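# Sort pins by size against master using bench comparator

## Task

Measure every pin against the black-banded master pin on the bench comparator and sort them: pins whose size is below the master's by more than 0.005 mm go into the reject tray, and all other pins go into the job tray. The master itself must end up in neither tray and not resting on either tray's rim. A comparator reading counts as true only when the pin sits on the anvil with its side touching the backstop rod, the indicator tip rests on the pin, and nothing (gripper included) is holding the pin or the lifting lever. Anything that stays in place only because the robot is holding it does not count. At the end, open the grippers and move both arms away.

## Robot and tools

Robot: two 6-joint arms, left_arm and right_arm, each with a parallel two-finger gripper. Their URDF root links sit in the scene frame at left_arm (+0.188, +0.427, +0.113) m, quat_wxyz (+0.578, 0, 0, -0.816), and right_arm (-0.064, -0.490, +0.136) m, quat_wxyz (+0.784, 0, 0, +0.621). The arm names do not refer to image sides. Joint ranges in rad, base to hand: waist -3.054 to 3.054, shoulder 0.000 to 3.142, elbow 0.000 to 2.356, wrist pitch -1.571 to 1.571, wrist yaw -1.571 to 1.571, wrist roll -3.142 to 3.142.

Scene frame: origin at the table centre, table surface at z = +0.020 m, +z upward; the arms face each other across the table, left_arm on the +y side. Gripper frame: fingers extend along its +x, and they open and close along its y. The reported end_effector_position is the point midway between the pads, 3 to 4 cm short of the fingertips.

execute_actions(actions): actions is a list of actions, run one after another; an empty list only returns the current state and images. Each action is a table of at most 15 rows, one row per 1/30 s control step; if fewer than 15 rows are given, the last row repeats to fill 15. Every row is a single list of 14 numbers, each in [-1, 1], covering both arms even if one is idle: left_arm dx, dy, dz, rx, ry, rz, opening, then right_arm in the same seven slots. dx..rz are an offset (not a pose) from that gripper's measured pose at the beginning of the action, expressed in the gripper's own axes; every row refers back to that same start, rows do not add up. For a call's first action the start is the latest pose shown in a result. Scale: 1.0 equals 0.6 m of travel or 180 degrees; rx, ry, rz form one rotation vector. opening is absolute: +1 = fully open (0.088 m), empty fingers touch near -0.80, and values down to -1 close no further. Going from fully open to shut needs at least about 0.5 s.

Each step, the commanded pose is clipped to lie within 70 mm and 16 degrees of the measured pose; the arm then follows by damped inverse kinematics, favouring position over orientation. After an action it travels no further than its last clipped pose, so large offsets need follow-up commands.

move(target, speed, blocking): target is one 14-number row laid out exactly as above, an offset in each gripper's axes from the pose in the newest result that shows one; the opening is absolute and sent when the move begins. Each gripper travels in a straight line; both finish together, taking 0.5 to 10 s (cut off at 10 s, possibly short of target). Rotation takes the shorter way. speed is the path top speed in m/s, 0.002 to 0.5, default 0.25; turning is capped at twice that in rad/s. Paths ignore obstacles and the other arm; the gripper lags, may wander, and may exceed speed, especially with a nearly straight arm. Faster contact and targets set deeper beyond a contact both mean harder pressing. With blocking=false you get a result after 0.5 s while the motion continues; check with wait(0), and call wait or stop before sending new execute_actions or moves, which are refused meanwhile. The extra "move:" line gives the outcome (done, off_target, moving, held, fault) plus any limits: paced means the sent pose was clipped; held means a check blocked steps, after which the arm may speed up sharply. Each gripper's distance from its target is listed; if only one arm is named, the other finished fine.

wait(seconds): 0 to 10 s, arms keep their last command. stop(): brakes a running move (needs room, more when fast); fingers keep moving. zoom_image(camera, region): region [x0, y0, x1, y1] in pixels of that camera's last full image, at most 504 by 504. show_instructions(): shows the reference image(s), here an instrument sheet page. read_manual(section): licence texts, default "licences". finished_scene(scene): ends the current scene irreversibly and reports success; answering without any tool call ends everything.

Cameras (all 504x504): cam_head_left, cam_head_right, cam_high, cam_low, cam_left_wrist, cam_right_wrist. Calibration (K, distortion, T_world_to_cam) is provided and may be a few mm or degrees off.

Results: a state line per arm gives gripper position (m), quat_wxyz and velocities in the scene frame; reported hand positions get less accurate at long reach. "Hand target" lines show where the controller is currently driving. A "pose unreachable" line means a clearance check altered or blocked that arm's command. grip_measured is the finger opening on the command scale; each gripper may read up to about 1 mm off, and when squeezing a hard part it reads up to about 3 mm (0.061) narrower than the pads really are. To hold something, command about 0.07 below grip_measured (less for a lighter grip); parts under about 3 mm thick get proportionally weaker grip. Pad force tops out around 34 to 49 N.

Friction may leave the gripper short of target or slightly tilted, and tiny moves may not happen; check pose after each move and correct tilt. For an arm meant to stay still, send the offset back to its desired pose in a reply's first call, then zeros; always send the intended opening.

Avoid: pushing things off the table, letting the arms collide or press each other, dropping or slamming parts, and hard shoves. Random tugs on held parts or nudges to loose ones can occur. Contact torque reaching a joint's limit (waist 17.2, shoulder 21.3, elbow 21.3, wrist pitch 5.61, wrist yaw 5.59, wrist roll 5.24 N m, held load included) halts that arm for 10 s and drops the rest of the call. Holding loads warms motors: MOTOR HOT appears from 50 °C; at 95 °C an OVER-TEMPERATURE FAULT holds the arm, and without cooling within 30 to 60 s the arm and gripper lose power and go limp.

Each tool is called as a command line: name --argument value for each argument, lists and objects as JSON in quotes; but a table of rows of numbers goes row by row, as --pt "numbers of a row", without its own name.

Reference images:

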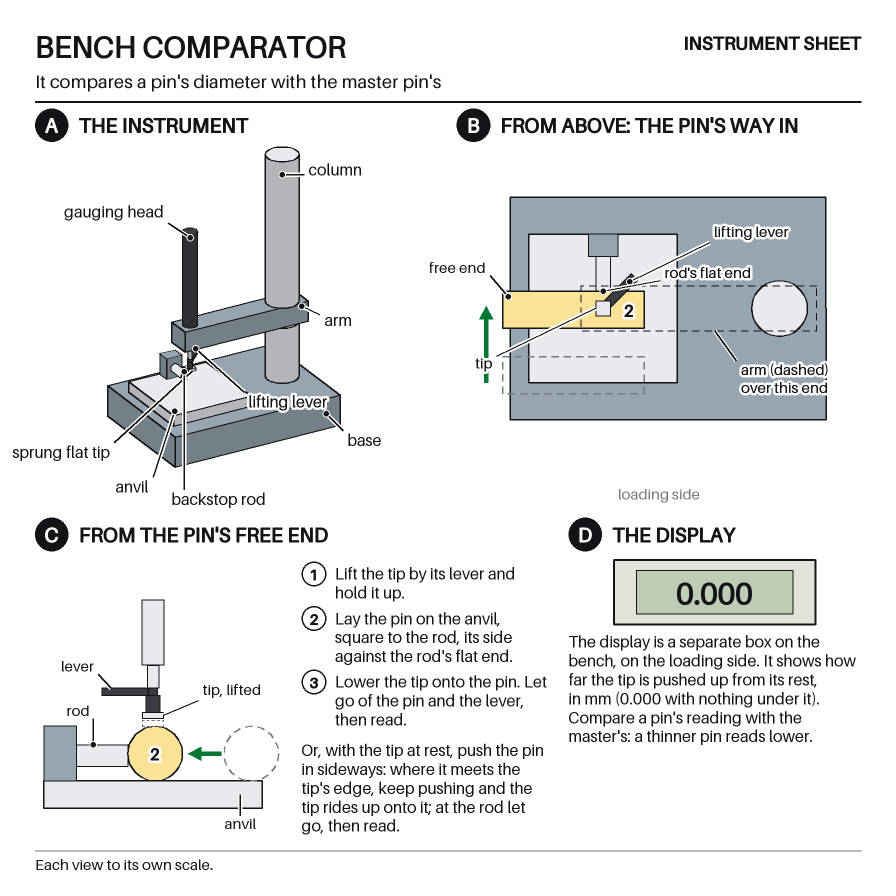

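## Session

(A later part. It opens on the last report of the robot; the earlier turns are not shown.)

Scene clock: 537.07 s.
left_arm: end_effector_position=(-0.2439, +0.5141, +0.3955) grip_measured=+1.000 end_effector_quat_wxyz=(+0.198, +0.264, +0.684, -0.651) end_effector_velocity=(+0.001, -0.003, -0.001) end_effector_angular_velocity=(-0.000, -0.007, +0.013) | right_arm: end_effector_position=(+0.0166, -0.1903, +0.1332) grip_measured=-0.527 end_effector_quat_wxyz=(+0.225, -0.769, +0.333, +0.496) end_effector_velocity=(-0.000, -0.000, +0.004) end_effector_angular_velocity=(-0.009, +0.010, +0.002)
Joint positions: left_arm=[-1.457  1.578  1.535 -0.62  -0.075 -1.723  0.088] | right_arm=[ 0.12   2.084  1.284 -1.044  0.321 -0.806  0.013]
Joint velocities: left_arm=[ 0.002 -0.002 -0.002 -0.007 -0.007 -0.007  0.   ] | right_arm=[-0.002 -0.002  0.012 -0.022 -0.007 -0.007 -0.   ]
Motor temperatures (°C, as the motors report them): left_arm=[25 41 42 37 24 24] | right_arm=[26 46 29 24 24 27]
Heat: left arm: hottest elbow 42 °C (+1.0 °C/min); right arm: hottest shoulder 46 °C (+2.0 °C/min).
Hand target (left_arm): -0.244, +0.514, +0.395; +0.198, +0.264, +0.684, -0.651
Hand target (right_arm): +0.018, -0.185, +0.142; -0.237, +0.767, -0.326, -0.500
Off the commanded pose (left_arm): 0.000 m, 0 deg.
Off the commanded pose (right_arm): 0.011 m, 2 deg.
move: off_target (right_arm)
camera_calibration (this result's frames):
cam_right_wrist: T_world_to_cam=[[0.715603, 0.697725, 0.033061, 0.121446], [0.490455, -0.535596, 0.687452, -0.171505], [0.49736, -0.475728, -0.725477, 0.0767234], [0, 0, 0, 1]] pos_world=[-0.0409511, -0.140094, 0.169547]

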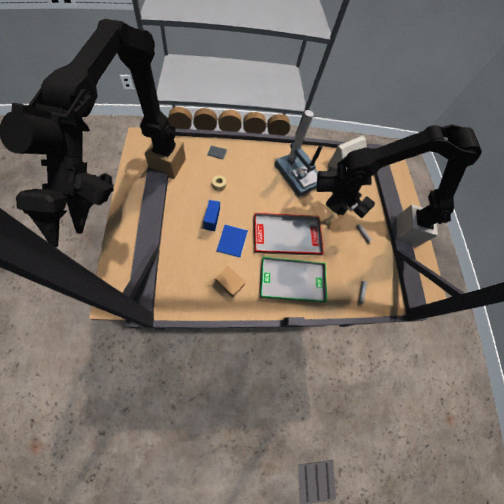

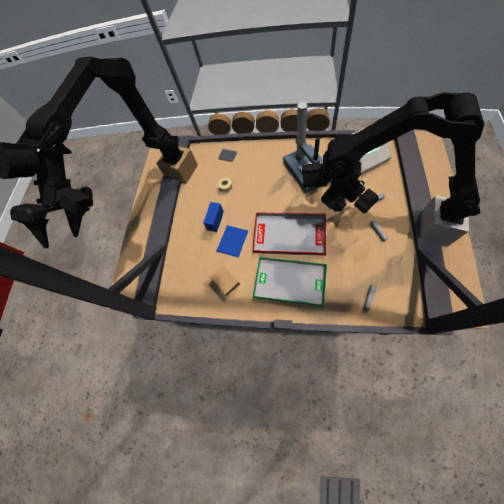

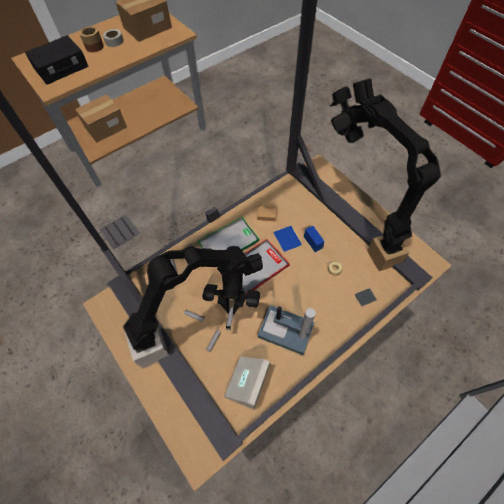

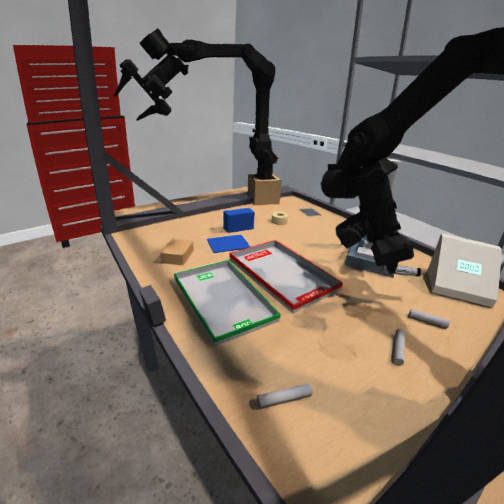

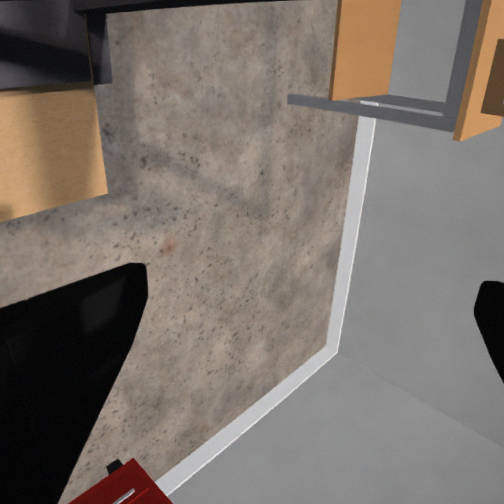

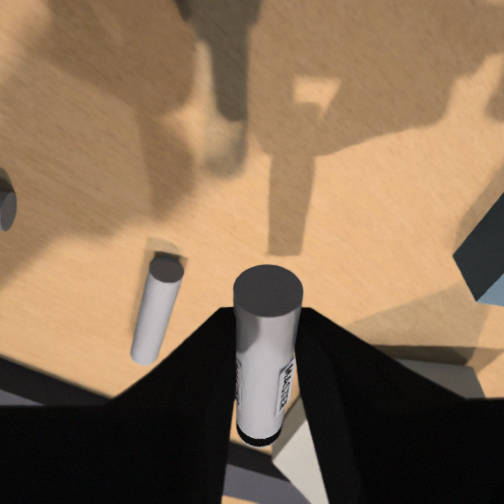

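move --target '[0,0,0,0,0,0,1, 0.0387,-0.1752,-0.059,-0.3963,-0.0088,-0.1668,-0.6]' --speed 0.15

Scene clock: 570.27 s.
left_arm: end_effector_position=(-0.2439, +0.5141, +0.3955) grip_measured=+1.000 end_effector_quat_wxyz=(+0.198, +0.264, +0.684, -0.651) end_effector_velocity=(+0.002, -0.001, +0.001) end_effector_angular_velocity=(+0.001, -0.002, +0.008) | right_arm: end_effector_position=(+0.1213, -0.1489, +0.1233) grip_measured=-0.598 end_effector_quat_wxyz=(+0.144, +0.803, +0.211, -0.539) end_effector_velocity=(-0.002, -0.003, -0.002) end_effector_angular_velocity=(-0.011, +0.010, +0.007)
Joint positions: left_arm=[-1.457  1.578  1.535 -0.62  -0.075 -1.723  0.088] | right_arm=[-0.178  1.969  1.062 -0.351  0.232 -2.535  0.01 ]
Joint velocities: left_arm=[-0.002 -0.007 -0.002 -0.007 -0.007 -0.007  0.   ] | right_arm=[-0.002 -0.002 -0.007 -0.007 -0.007 -0.007  0.   ]
Motor temperatures (°C, as the motors report them): left_arm=[25 42 42 37 24 24] | right_arm=[26 51 31 25 24 27]
Heat: left arm: hottest shoulder 42 °C (+0.0 °C/min); right arm: hottest shoulder 51 °C (+6.1 °C/min). Fold the right arm in close to its base before you think long.
Hand target (left_arm): -0.244, +0.514, +0.395; +0.198, +0.264, +0.684, -0.651
Hand target (right_arm): +0.122, -0.150, +0.127; +0.142, +0.804, +0.215, -0.536
Off the commanded pose (left_arm): 0.000 m, 0 deg.
Off the commanded pose (right_arm): 0.005 m, 1 deg.
MOTOR HOT: a motor of the right arm reached 50 °C. Now the hottest motor of the right arm, joint 2 (shoulder), reports 51 °C. The temperature limit of the motors' drives, at which the controller stops that arm, is 95 °C. To cool a motor, set the load down, stop pushing, or move to a pose that needs little force.
move: done
camera_calibration (this result's frames):
cam_right_wrist: T_world_to_cam=[[-0.518817, 0.854762, 0.0145168, 0.19338], [0.64353, 0.379315, 0.664823, -0.0733919], [0.562759, 0.354264, -0.74686, 0.155541], [0, 0, 0, 1]] pos_world=[0.0600264, -0.192558, 0.162153]

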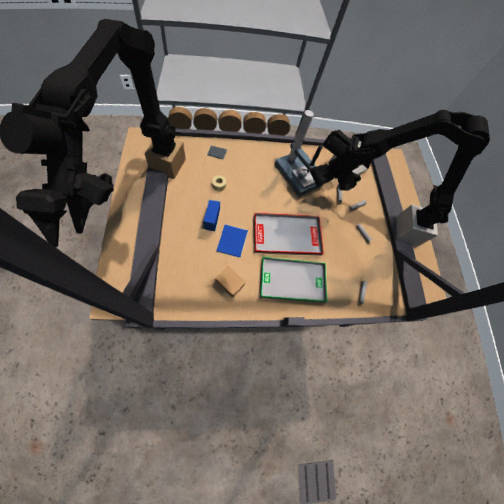

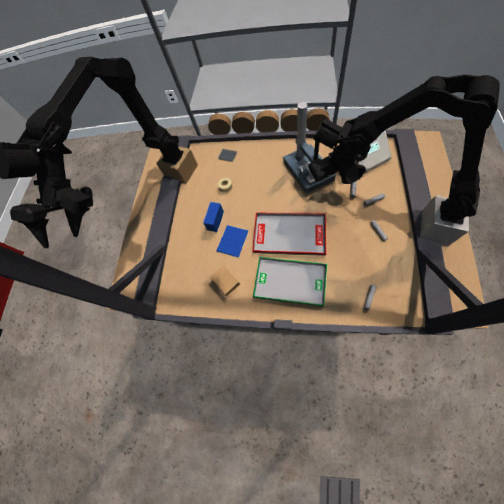

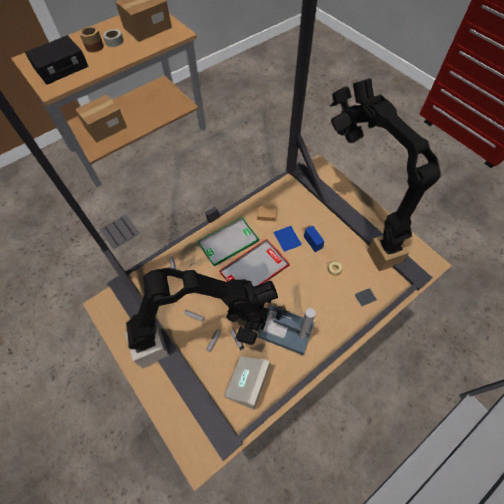

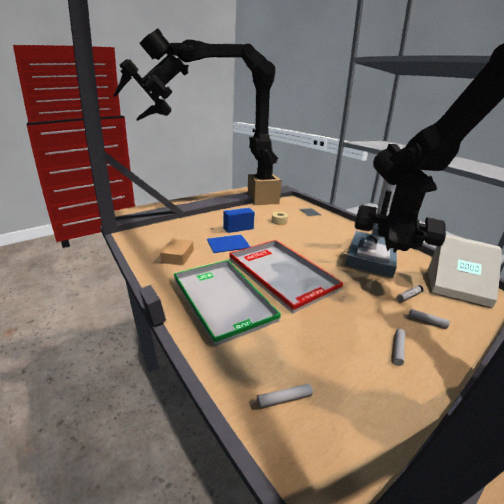

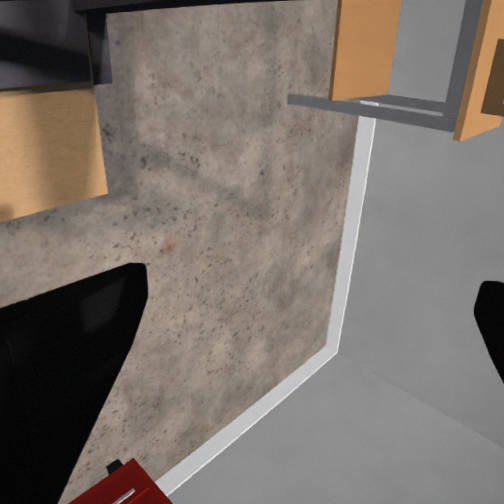

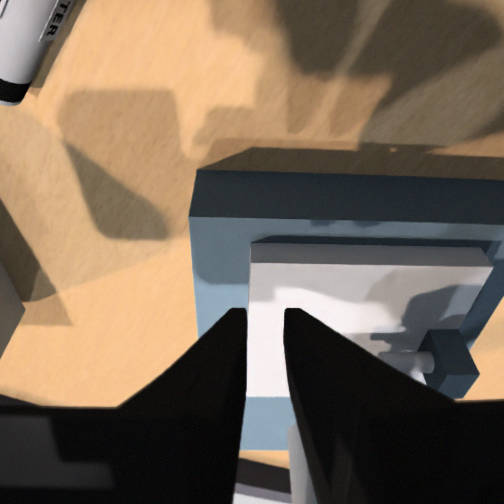

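move --target '[0,0,0,0,0,0,1, -0.1418,-0.0252,0.1362,0.3963,0.0088,0.1668,0.2]' --speed 0.3

Scene clock: 693.03 s.
left_arm: end_effector_position=(-0.2439, +0.5141, +0.3955) grip_measured=+1.000 end_effector_quat_wxyz=(+0.198, +0.264, +0.684, -0.651) end_effector_velocity=(+0.002, +0.002, -0.001) end_effector_angular_velocity=(+0.011, -0.008, +0.012) | right_arm: end_effector_position=(+0.0216, -0.1913, +0.1734) grip_measured=+0.198 end_effector_quat_wxyz=(+0.223, -0.769, +0.335, +0.497) end_effector_velocity=(-0.005, -0.004, +0.001) end_effector_angular_velocity=(-0.010, +0.035, -0.019)
Joint positions: left_arm=[-1.457  1.578  1.535 -0.62  -0.075 -1.723  0.088] | right_arm=[ 0.105  2.014  1.356 -1.186  0.323 -0.823  0.049]
Joint velocities: left_arm=[-0.007 -0.002 -0.002 -0.007 -0.007 -0.022  0.   ] | right_arm=[-0.002 -0.002  0.002 -0.022 -0.037  0.007 -0.   ]
Motor temperatures (°C, as the motors report them): left_arm=[25 43 43 38 24 24] | right_arm=[26 54 30 27 24 27]
Heat: left arm: hottest shoulder 43 °C (+0.0 °C/min); right arm: hottest shoulder 54 °C (+1.0 °C/min). Fold the right arm in close to its base before you think long.
Hand target (left_arm): -0.244, +0.514, +0.395; +0.198, +0.264, +0.684, -0.651
Hand target (right_arm): +0.020, -0.189, +0.171; -0.222, +0.769, -0.338, -0.496
Off the commanded pose (left_arm): 0.000 m, 0 deg.
Off the commanded pose (right_arm): 0.004 m, 1 deg.
MOTOR HOT: still on. Now the hottest motor of the right arm, joint 2 (shoulder), reports 54 °C; a drive's own limit is 95 °C.
move: done
camera_calibration (this result's frames):
cam_right_wrist: T_world_to_cam=[[0.715443, 0.69813, 0.0274771, 0.118291], [0.492456, -0.531785, 0.688979, -0.201622], [0.495609, -0.479394, -0.724261, 0.102101], [0, 0, 0, 1]] pos_world=[-0.0359423, -0.140855, 0.209611]

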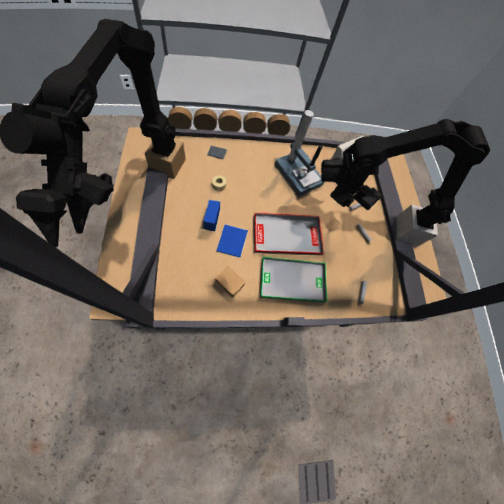

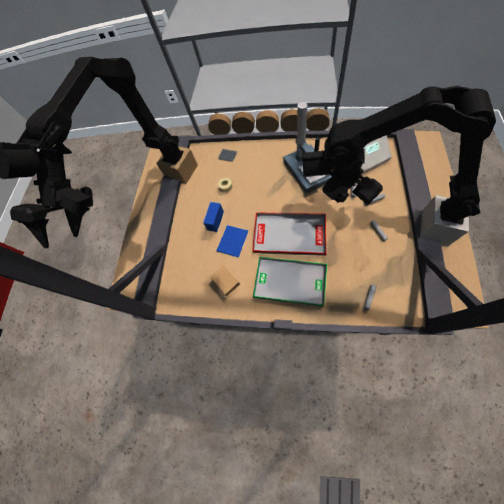

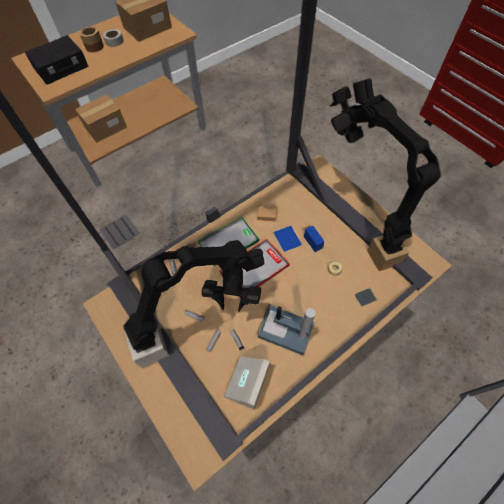

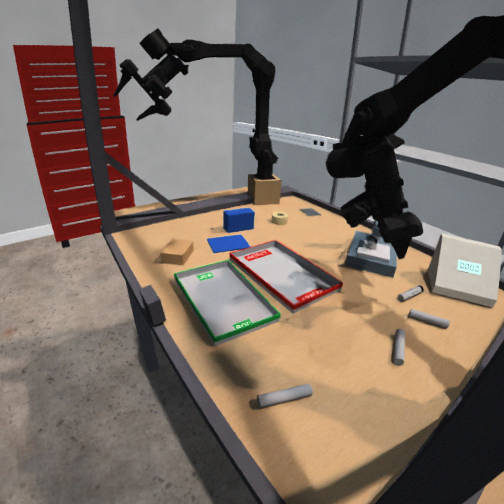

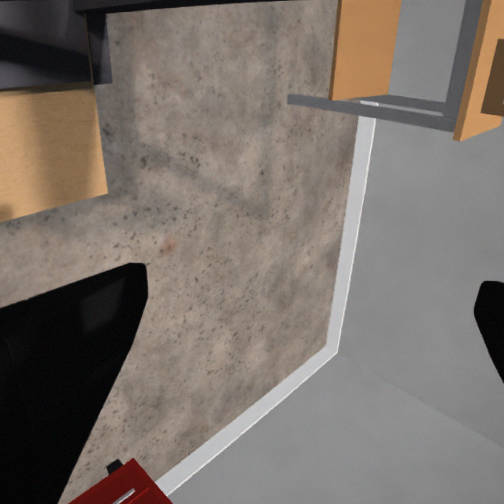

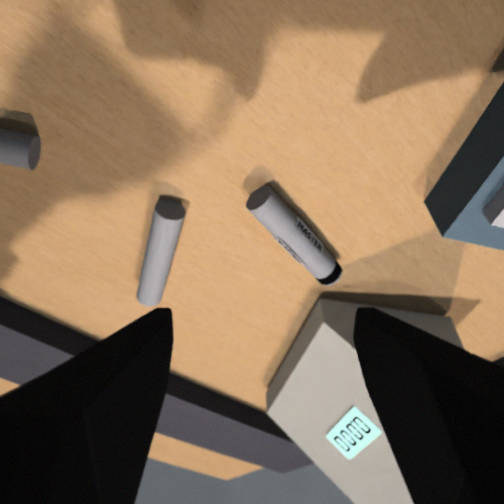

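move --target '[0,0,0,0,0,0,1, 0.1311,-0.0034,-0.0345,0.7863,-0.1708,-0.1800,0.0]' --speed 0.3

Scene clock: 736.10 s.
left_arm: end_effector_position=(-0.2439, +0.5141, +0.3955) grip_measured=+1.000 end_effector_quat_wxyz=(+0.198, +0.264, +0.684, -0.651) end_effector_velocity=(+0.002, +0.002, -0.003) end_effector_angular_velocity=(+0.019, -0.015, +0.005) | right_arm: end_effector_position=(+0.0584, -0.2286, +0.1117) grip_measured=+0.002 end_effector_quat_wxyz=(+0.937, +0.024, +0.343, -0.064) end_effector_velocity=(+0.001, -0.002, +0.000) end_effector_angular_velocity=(-0.017, -0.007, -0.006)
Joint positions: left_arm=[-1.457  1.578  1.535 -0.62  -0.075 -1.723  0.088] | right_arm=[ 0.199  2.017  0.849 -0.525  0.863  1.732  0.039]
Joint velocities: left_arm=[-0.002 -0.002 -0.007 -0.007  0.007 -0.022  0.   ] | right_arm=[-0.002  0.007  0.007 -0.022  0.007  0.007  0.   ]
Motor temperatures (°C, as the motors report them): left_arm=[25 43 44 38 24 24] | right_arm=[26 48 32 26 24 27]
Heat: left arm: hottest elbow 44 °C (+1.0 °C/min); right arm: hottest shoulder 48 °C (-6.0 °C/min). Fold the right arm in close to its base before you think long.
Hand target (left_arm): -0.244, +0.514, +0.395; +0.198, +0.264, +0.684, -0.651
Hand target (right_arm): +0.058, -0.227, +0.110; +0.938, +0.024, +0.341, -0.065
Off the commanded pose (left_arm): 0.000 m, 0 deg.
Off the commanded pose (right_arm): 0.002 m, 0 deg.
MOTOR HOT: still on. Now the hottest motor of the right arm, joint 2 (shoulder), reports 48 °C; a drive's own limit is 95 °C.
move: done
camera_calibration (this result's frames):
cam_right_wrist: T_world_to_cam=[[-0.145358, -0.988837, 0.0327391, -0.21625], [-0.856258, 0.109153, -0.504884, 0.161473], [0.495675, -0.101422, -0.862566, 0.123099], [0, 0, 0, 1]] pos_world=[0.0458114, -0.218977, 0.194786]

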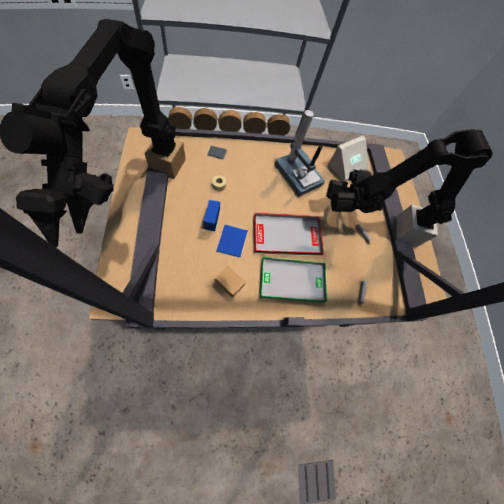

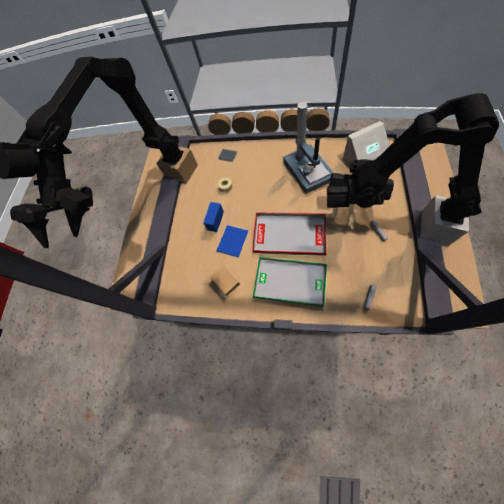

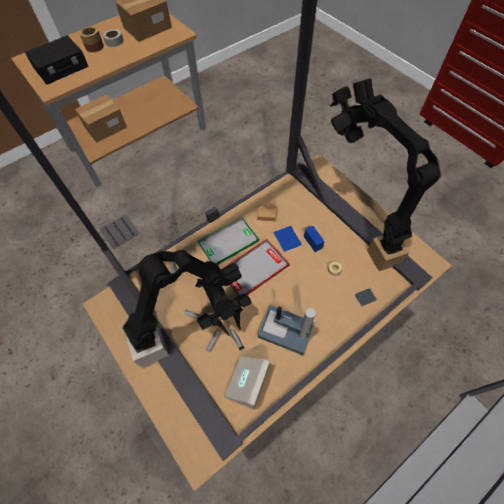

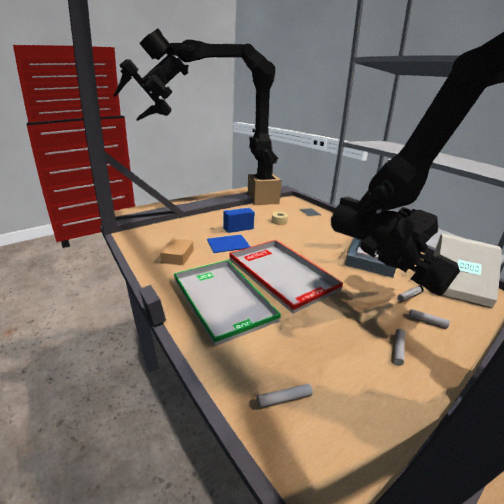

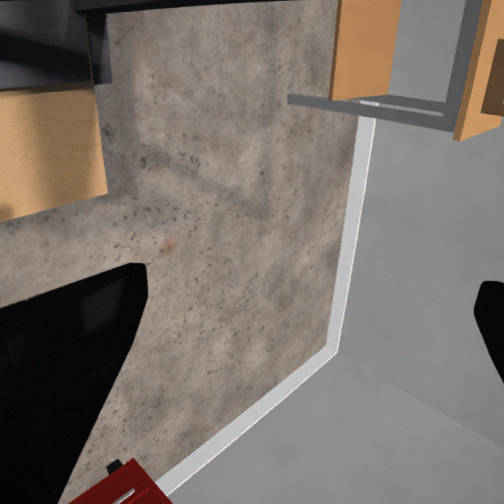

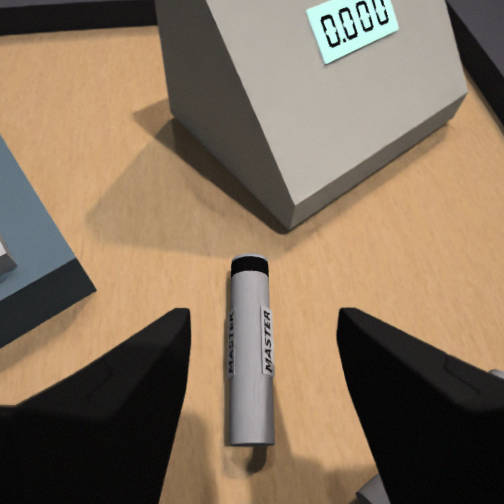

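execute_actions --actions '[]'

Scene clock: 778.27 s.
left_arm: end_effector_position=(-0.2439, +0.5141, +0.3955) grip_measured=+1.000 end_effector_quat_wxyz=(+0.198, +0.264, +0.684, -0.651) end_effector_velocity=(+0.001, -0.000, -0.003) end_effector_angular_velocity=(-0.001, -0.012, +0.008) | right_arm: end_effector_position=(+0.0584, -0.2287, +0.1116) grip_measured=+0.002 end_effector_quat_wxyz=(+0.937, +0.024, +0.342, -0.065) end_effector_velocity=(-0.000, -0.003, -0.002) end_effector_angular_velocity=(-0.018, +0.008, +0.001)
Joint positions: left_arm=[-1.457  1.578  1.535 -0.62  -0.075 -1.723  0.088] | right_arm=[ 0.199  2.018  0.849 -0.526  0.863  1.735  0.039]
Joint velocities: left_arm=[-0.002  0.002 -0.002 -0.007 -0.007 -0.007  0.   ] | right_arm=[-0.002  0.002 -0.002 -0.007 -0.007 -0.007 -0.   ]
Motor temperatures (°C, as the motors report them): left_arm=[25 44 44 38 24 24] | right_arm=[26 44 31 25 25 27]
Heat: left arm: hottest shoulder 44 °C (+0.0 °C/min); right arm: hottest shoulder 44 °C (-6.1 °C/min).
Hand target (left_arm): -0.244, +0.514, +0.395; +0.198, +0.264, +0.684, -0.651
Hand target (right_arm): +0.058, -0.227, +0.110; +0.938, +0.024, +0.341, -0.065
Off the commanded pose (left_arm): 0.000 m, 0 deg.
Off the commanded pose (right_arm): 0.002 m, 0 deg.
MOTOR HOT: cleared. Now the hottest motor of the right arm, joint 2 (shoulder), reports 44 °C.
camera_calibration (this result's frames):
cam_right_wrist: T_world_to_cam=[[-0.14679, -0.988635, 0.0324632, -0.216223], [-0.855814, 0.110475, -0.505349, 0.161809], [0.496019, -0.101963, -0.862304, 0.122835], [0, 0, 0, 1]] pos_world=[0.0458106, -0.219117, 0.19471]

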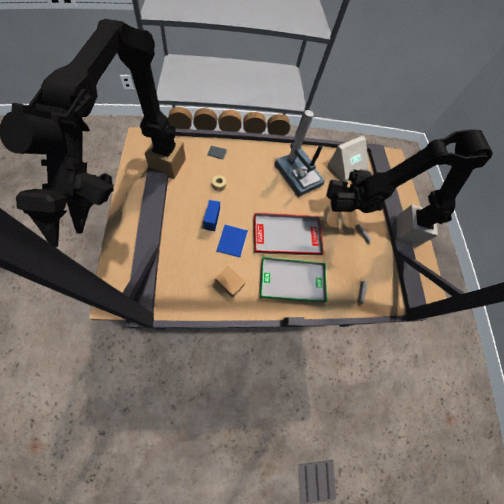

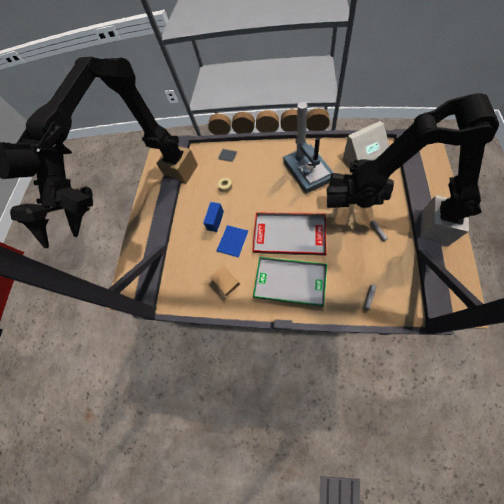

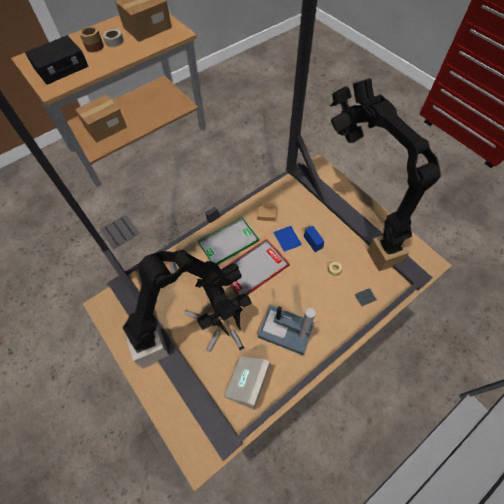

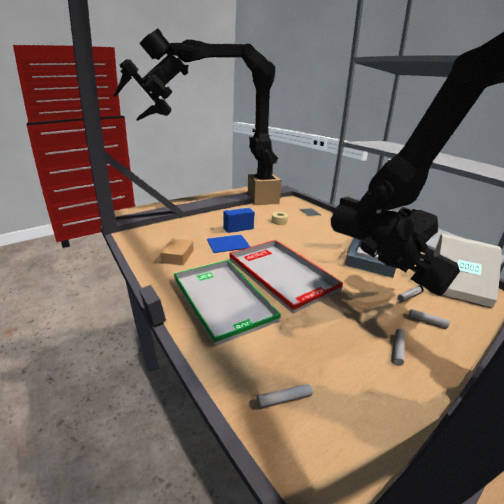

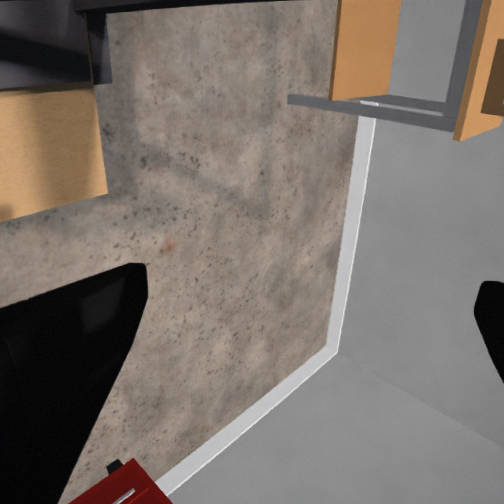

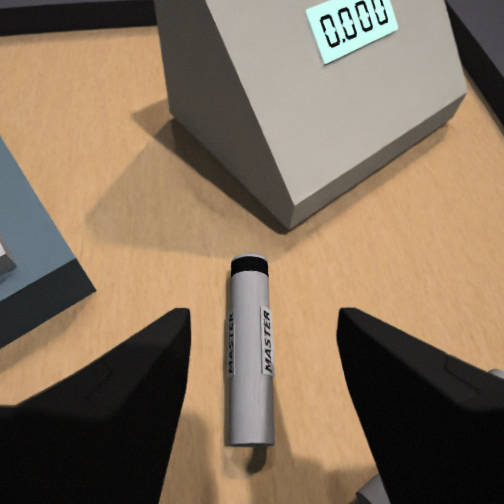

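move --target '[0,0,0,0,0,0,1, 0.052,0.005,-0.054,0,0,0,0.0]' --speed 0.1

Scene clock: 791.00 s.
left_arm: end_effector_position=(-0.2439, +0.5141, +0.3955) grip_measured=+1.000 end_effector_quat_wxyz=(+0.198, +0.264, +0.684, -0.651) end_effector_velocity=(-0.000, +0.000, +0.001) end_effector_angular_velocity=(+0.003, +0.007, +0.008) | right_arm: end_effector_position=(+0.0607, -0.2233, +0.0705) grip_measured=+0.002 end_effector_quat_wxyz=(+0.937, +0.032, +0.343, -0.063) end_effector_velocity=(-0.000, -0.004, -0.004) end_effector_angular_velocity=(-0.011, +0.022, -0.014)
Joint positions: left_arm=[-1.457  1.578  1.535 -0.62  -0.075 -1.723  0.088] | right_arm=[ 0.191  2.17   0.849 -0.349  0.863  1.725  0.039]
Joint velocities: left_arm=[-0.002 -0.002 -0.002  0.007 -0.007 -0.007  0.   ] | right_arm=[-0.007  0.007 -0.002 -0.007 -0.022  0.007  0.   ]
Motor temperatures (°C, as the motors report them): left_arm=[25 44 44 38 24 24] | right_arm=[26 44 31 25 25 27]
Heat: left arm: hottest shoulder 44 °C (+0.0 °C/min); right arm: hottest shoulder 44 °C (-5.0 °C/min).
Hand target (left_arm): -0.244, +0.514, +0.395; +0.198, +0.264, +0.684, -0.651
Hand target (right_arm): +0.062, -0.226, +0.067; +0.937, +0.024, +0.343, -0.065
Off the commanded pose (left_arm): 0.000 m, 0 deg.
Off the commanded pose (right_arm): 0.005 m, 1 deg.
move: done
camera_calibration (this result's frames):
cam_right_wrist: T_world_to_cam=[[-0.147998, -0.988862, 0.0157778, -0.207956], [-0.855727, 0.120042, -0.503311, 0.144352], [0.495811, -0.0879904, -0.863961, 0.0901028], [0, 0, 0, 1]] pos_world=[0.0480746, -0.21504, 0.15378]

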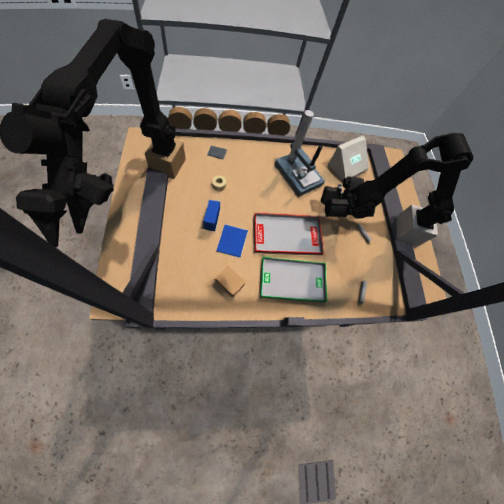

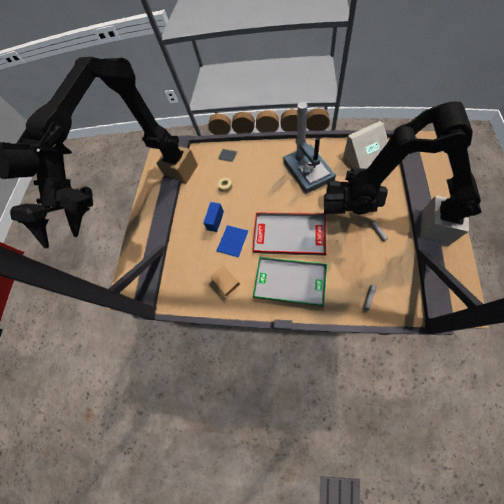

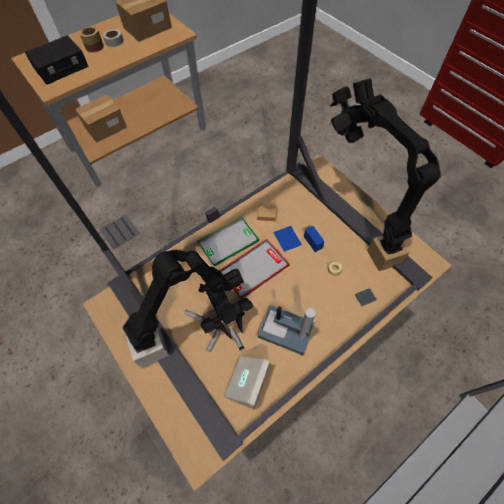

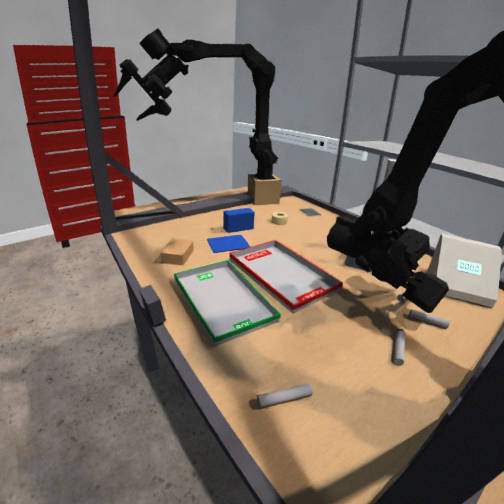

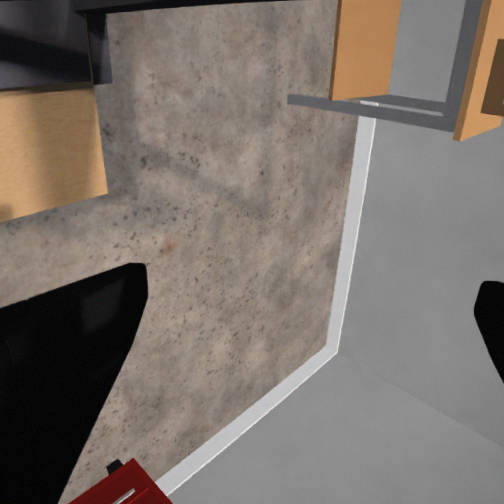

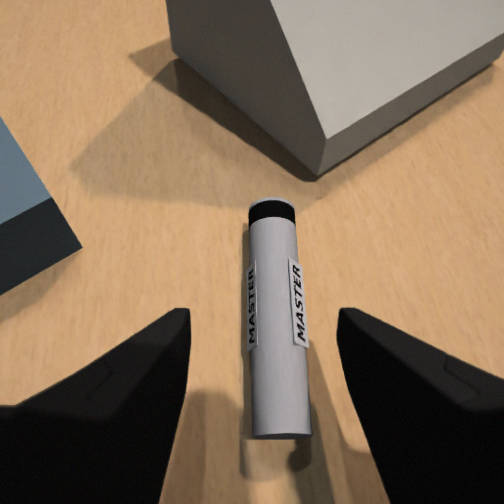

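move --target '[0,0,0,0,0,0,1, 0.024,-0.008,-0.023,0,0,0,0.0]' --speed 0.05

Scene clock: 802.43 s.
left_arm: end_effector_position=(-0.2439, +0.5141, +0.3955) grip_measured=+1.000 end_effector_quat_wxyz=(+0.198, +0.264, +0.684, -0.651) end_effector_velocity=(+0.003, +0.002, +0.001) end_effector_angular_velocity=(+0.001, -0.002, +0.003) | right_arm: end_effector_position=(+0.0612, -0.2233, +0.0547) grip_measured=+0.002 end_effector_quat_wxyz=(+0.936, +0.042, +0.343, -0.060) end_effector_velocity=(+0.001, +0.000, +0.002) end_effector_angular_velocity=(-0.004, -0.021, +0.009)
Joint positions: left_arm=[-1.457  1.578  1.535 -0.62  -0.075 -1.723  0.088] | right_arm=[ 0.189  2.224  0.837 -0.262  0.863  1.724  0.039]
Joint velocities: left_arm=[-0.007 -0.007 -0.002 -0.007 -0.007 -0.007  0.   ] | right_arm=[ 0.002  0.002 -0.002  0.007  0.022 -0.007 -0.   ]
Motor temperatures (°C, as the motors report them): left_arm=[25 44 44 39 24 24] | right_arm=[26 43 30 25 25 27]
Heat: left arm: hottest shoulder 44 °C (+0.0 °C/min); right arm: hottest shoulder 43 °C (-4.0 °C/min).
Hand target (left_arm): -0.244, +0.514, +0.395; +0.198, +0.264, +0.684, -0.651
Hand target (right_arm): +0.062, -0.228, +0.051; +0.937, +0.033, +0.343, -0.063
Off the commanded pose (left_arm): 0.000 m, 0 deg.
Off the commanded pose (right_arm): 0.006 m, 1 deg.
move: done
camera_calibration (this result's frames):
cam_right_wrist: T_world_to_cam=[[-0.149156, -0.988801, -0.00496691, -0.206402], [-0.855183, 0.131518, -0.501364, 0.139242], [0.496402, -0.0705336, -0.865222, 0.0800882], [0, 0, 0, 1]] pos_world=[0.0485356, -0.216754, 0.13808]

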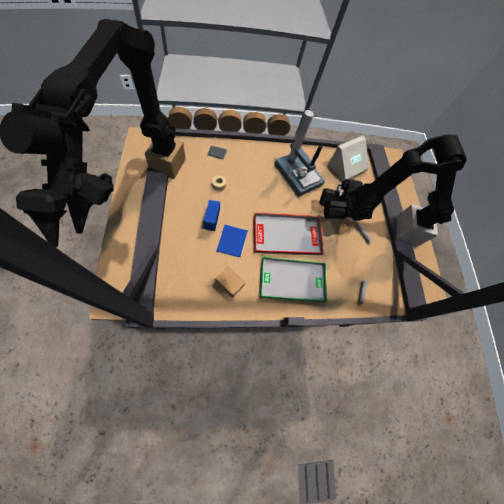

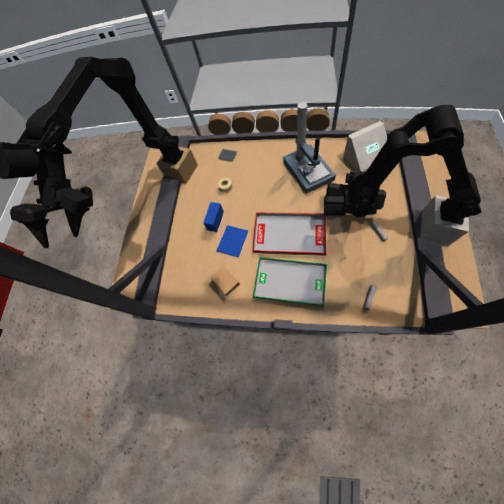

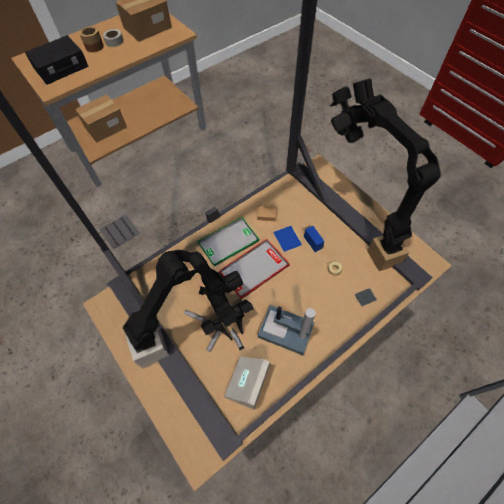

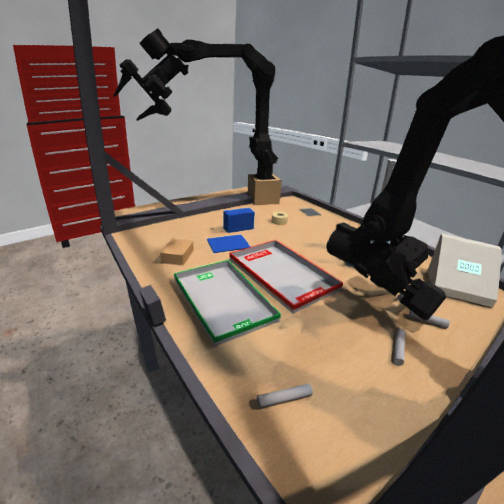

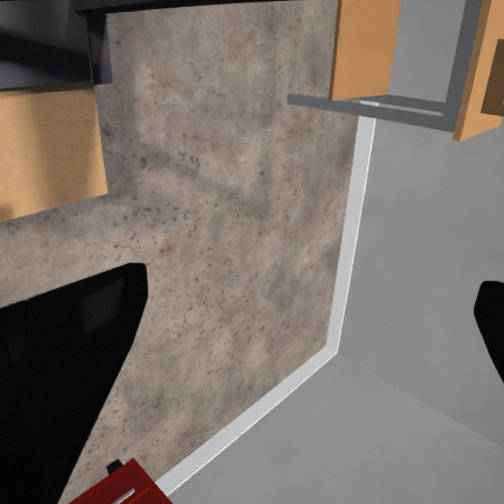

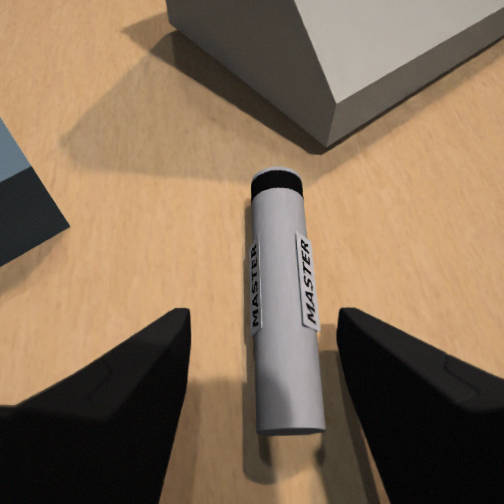

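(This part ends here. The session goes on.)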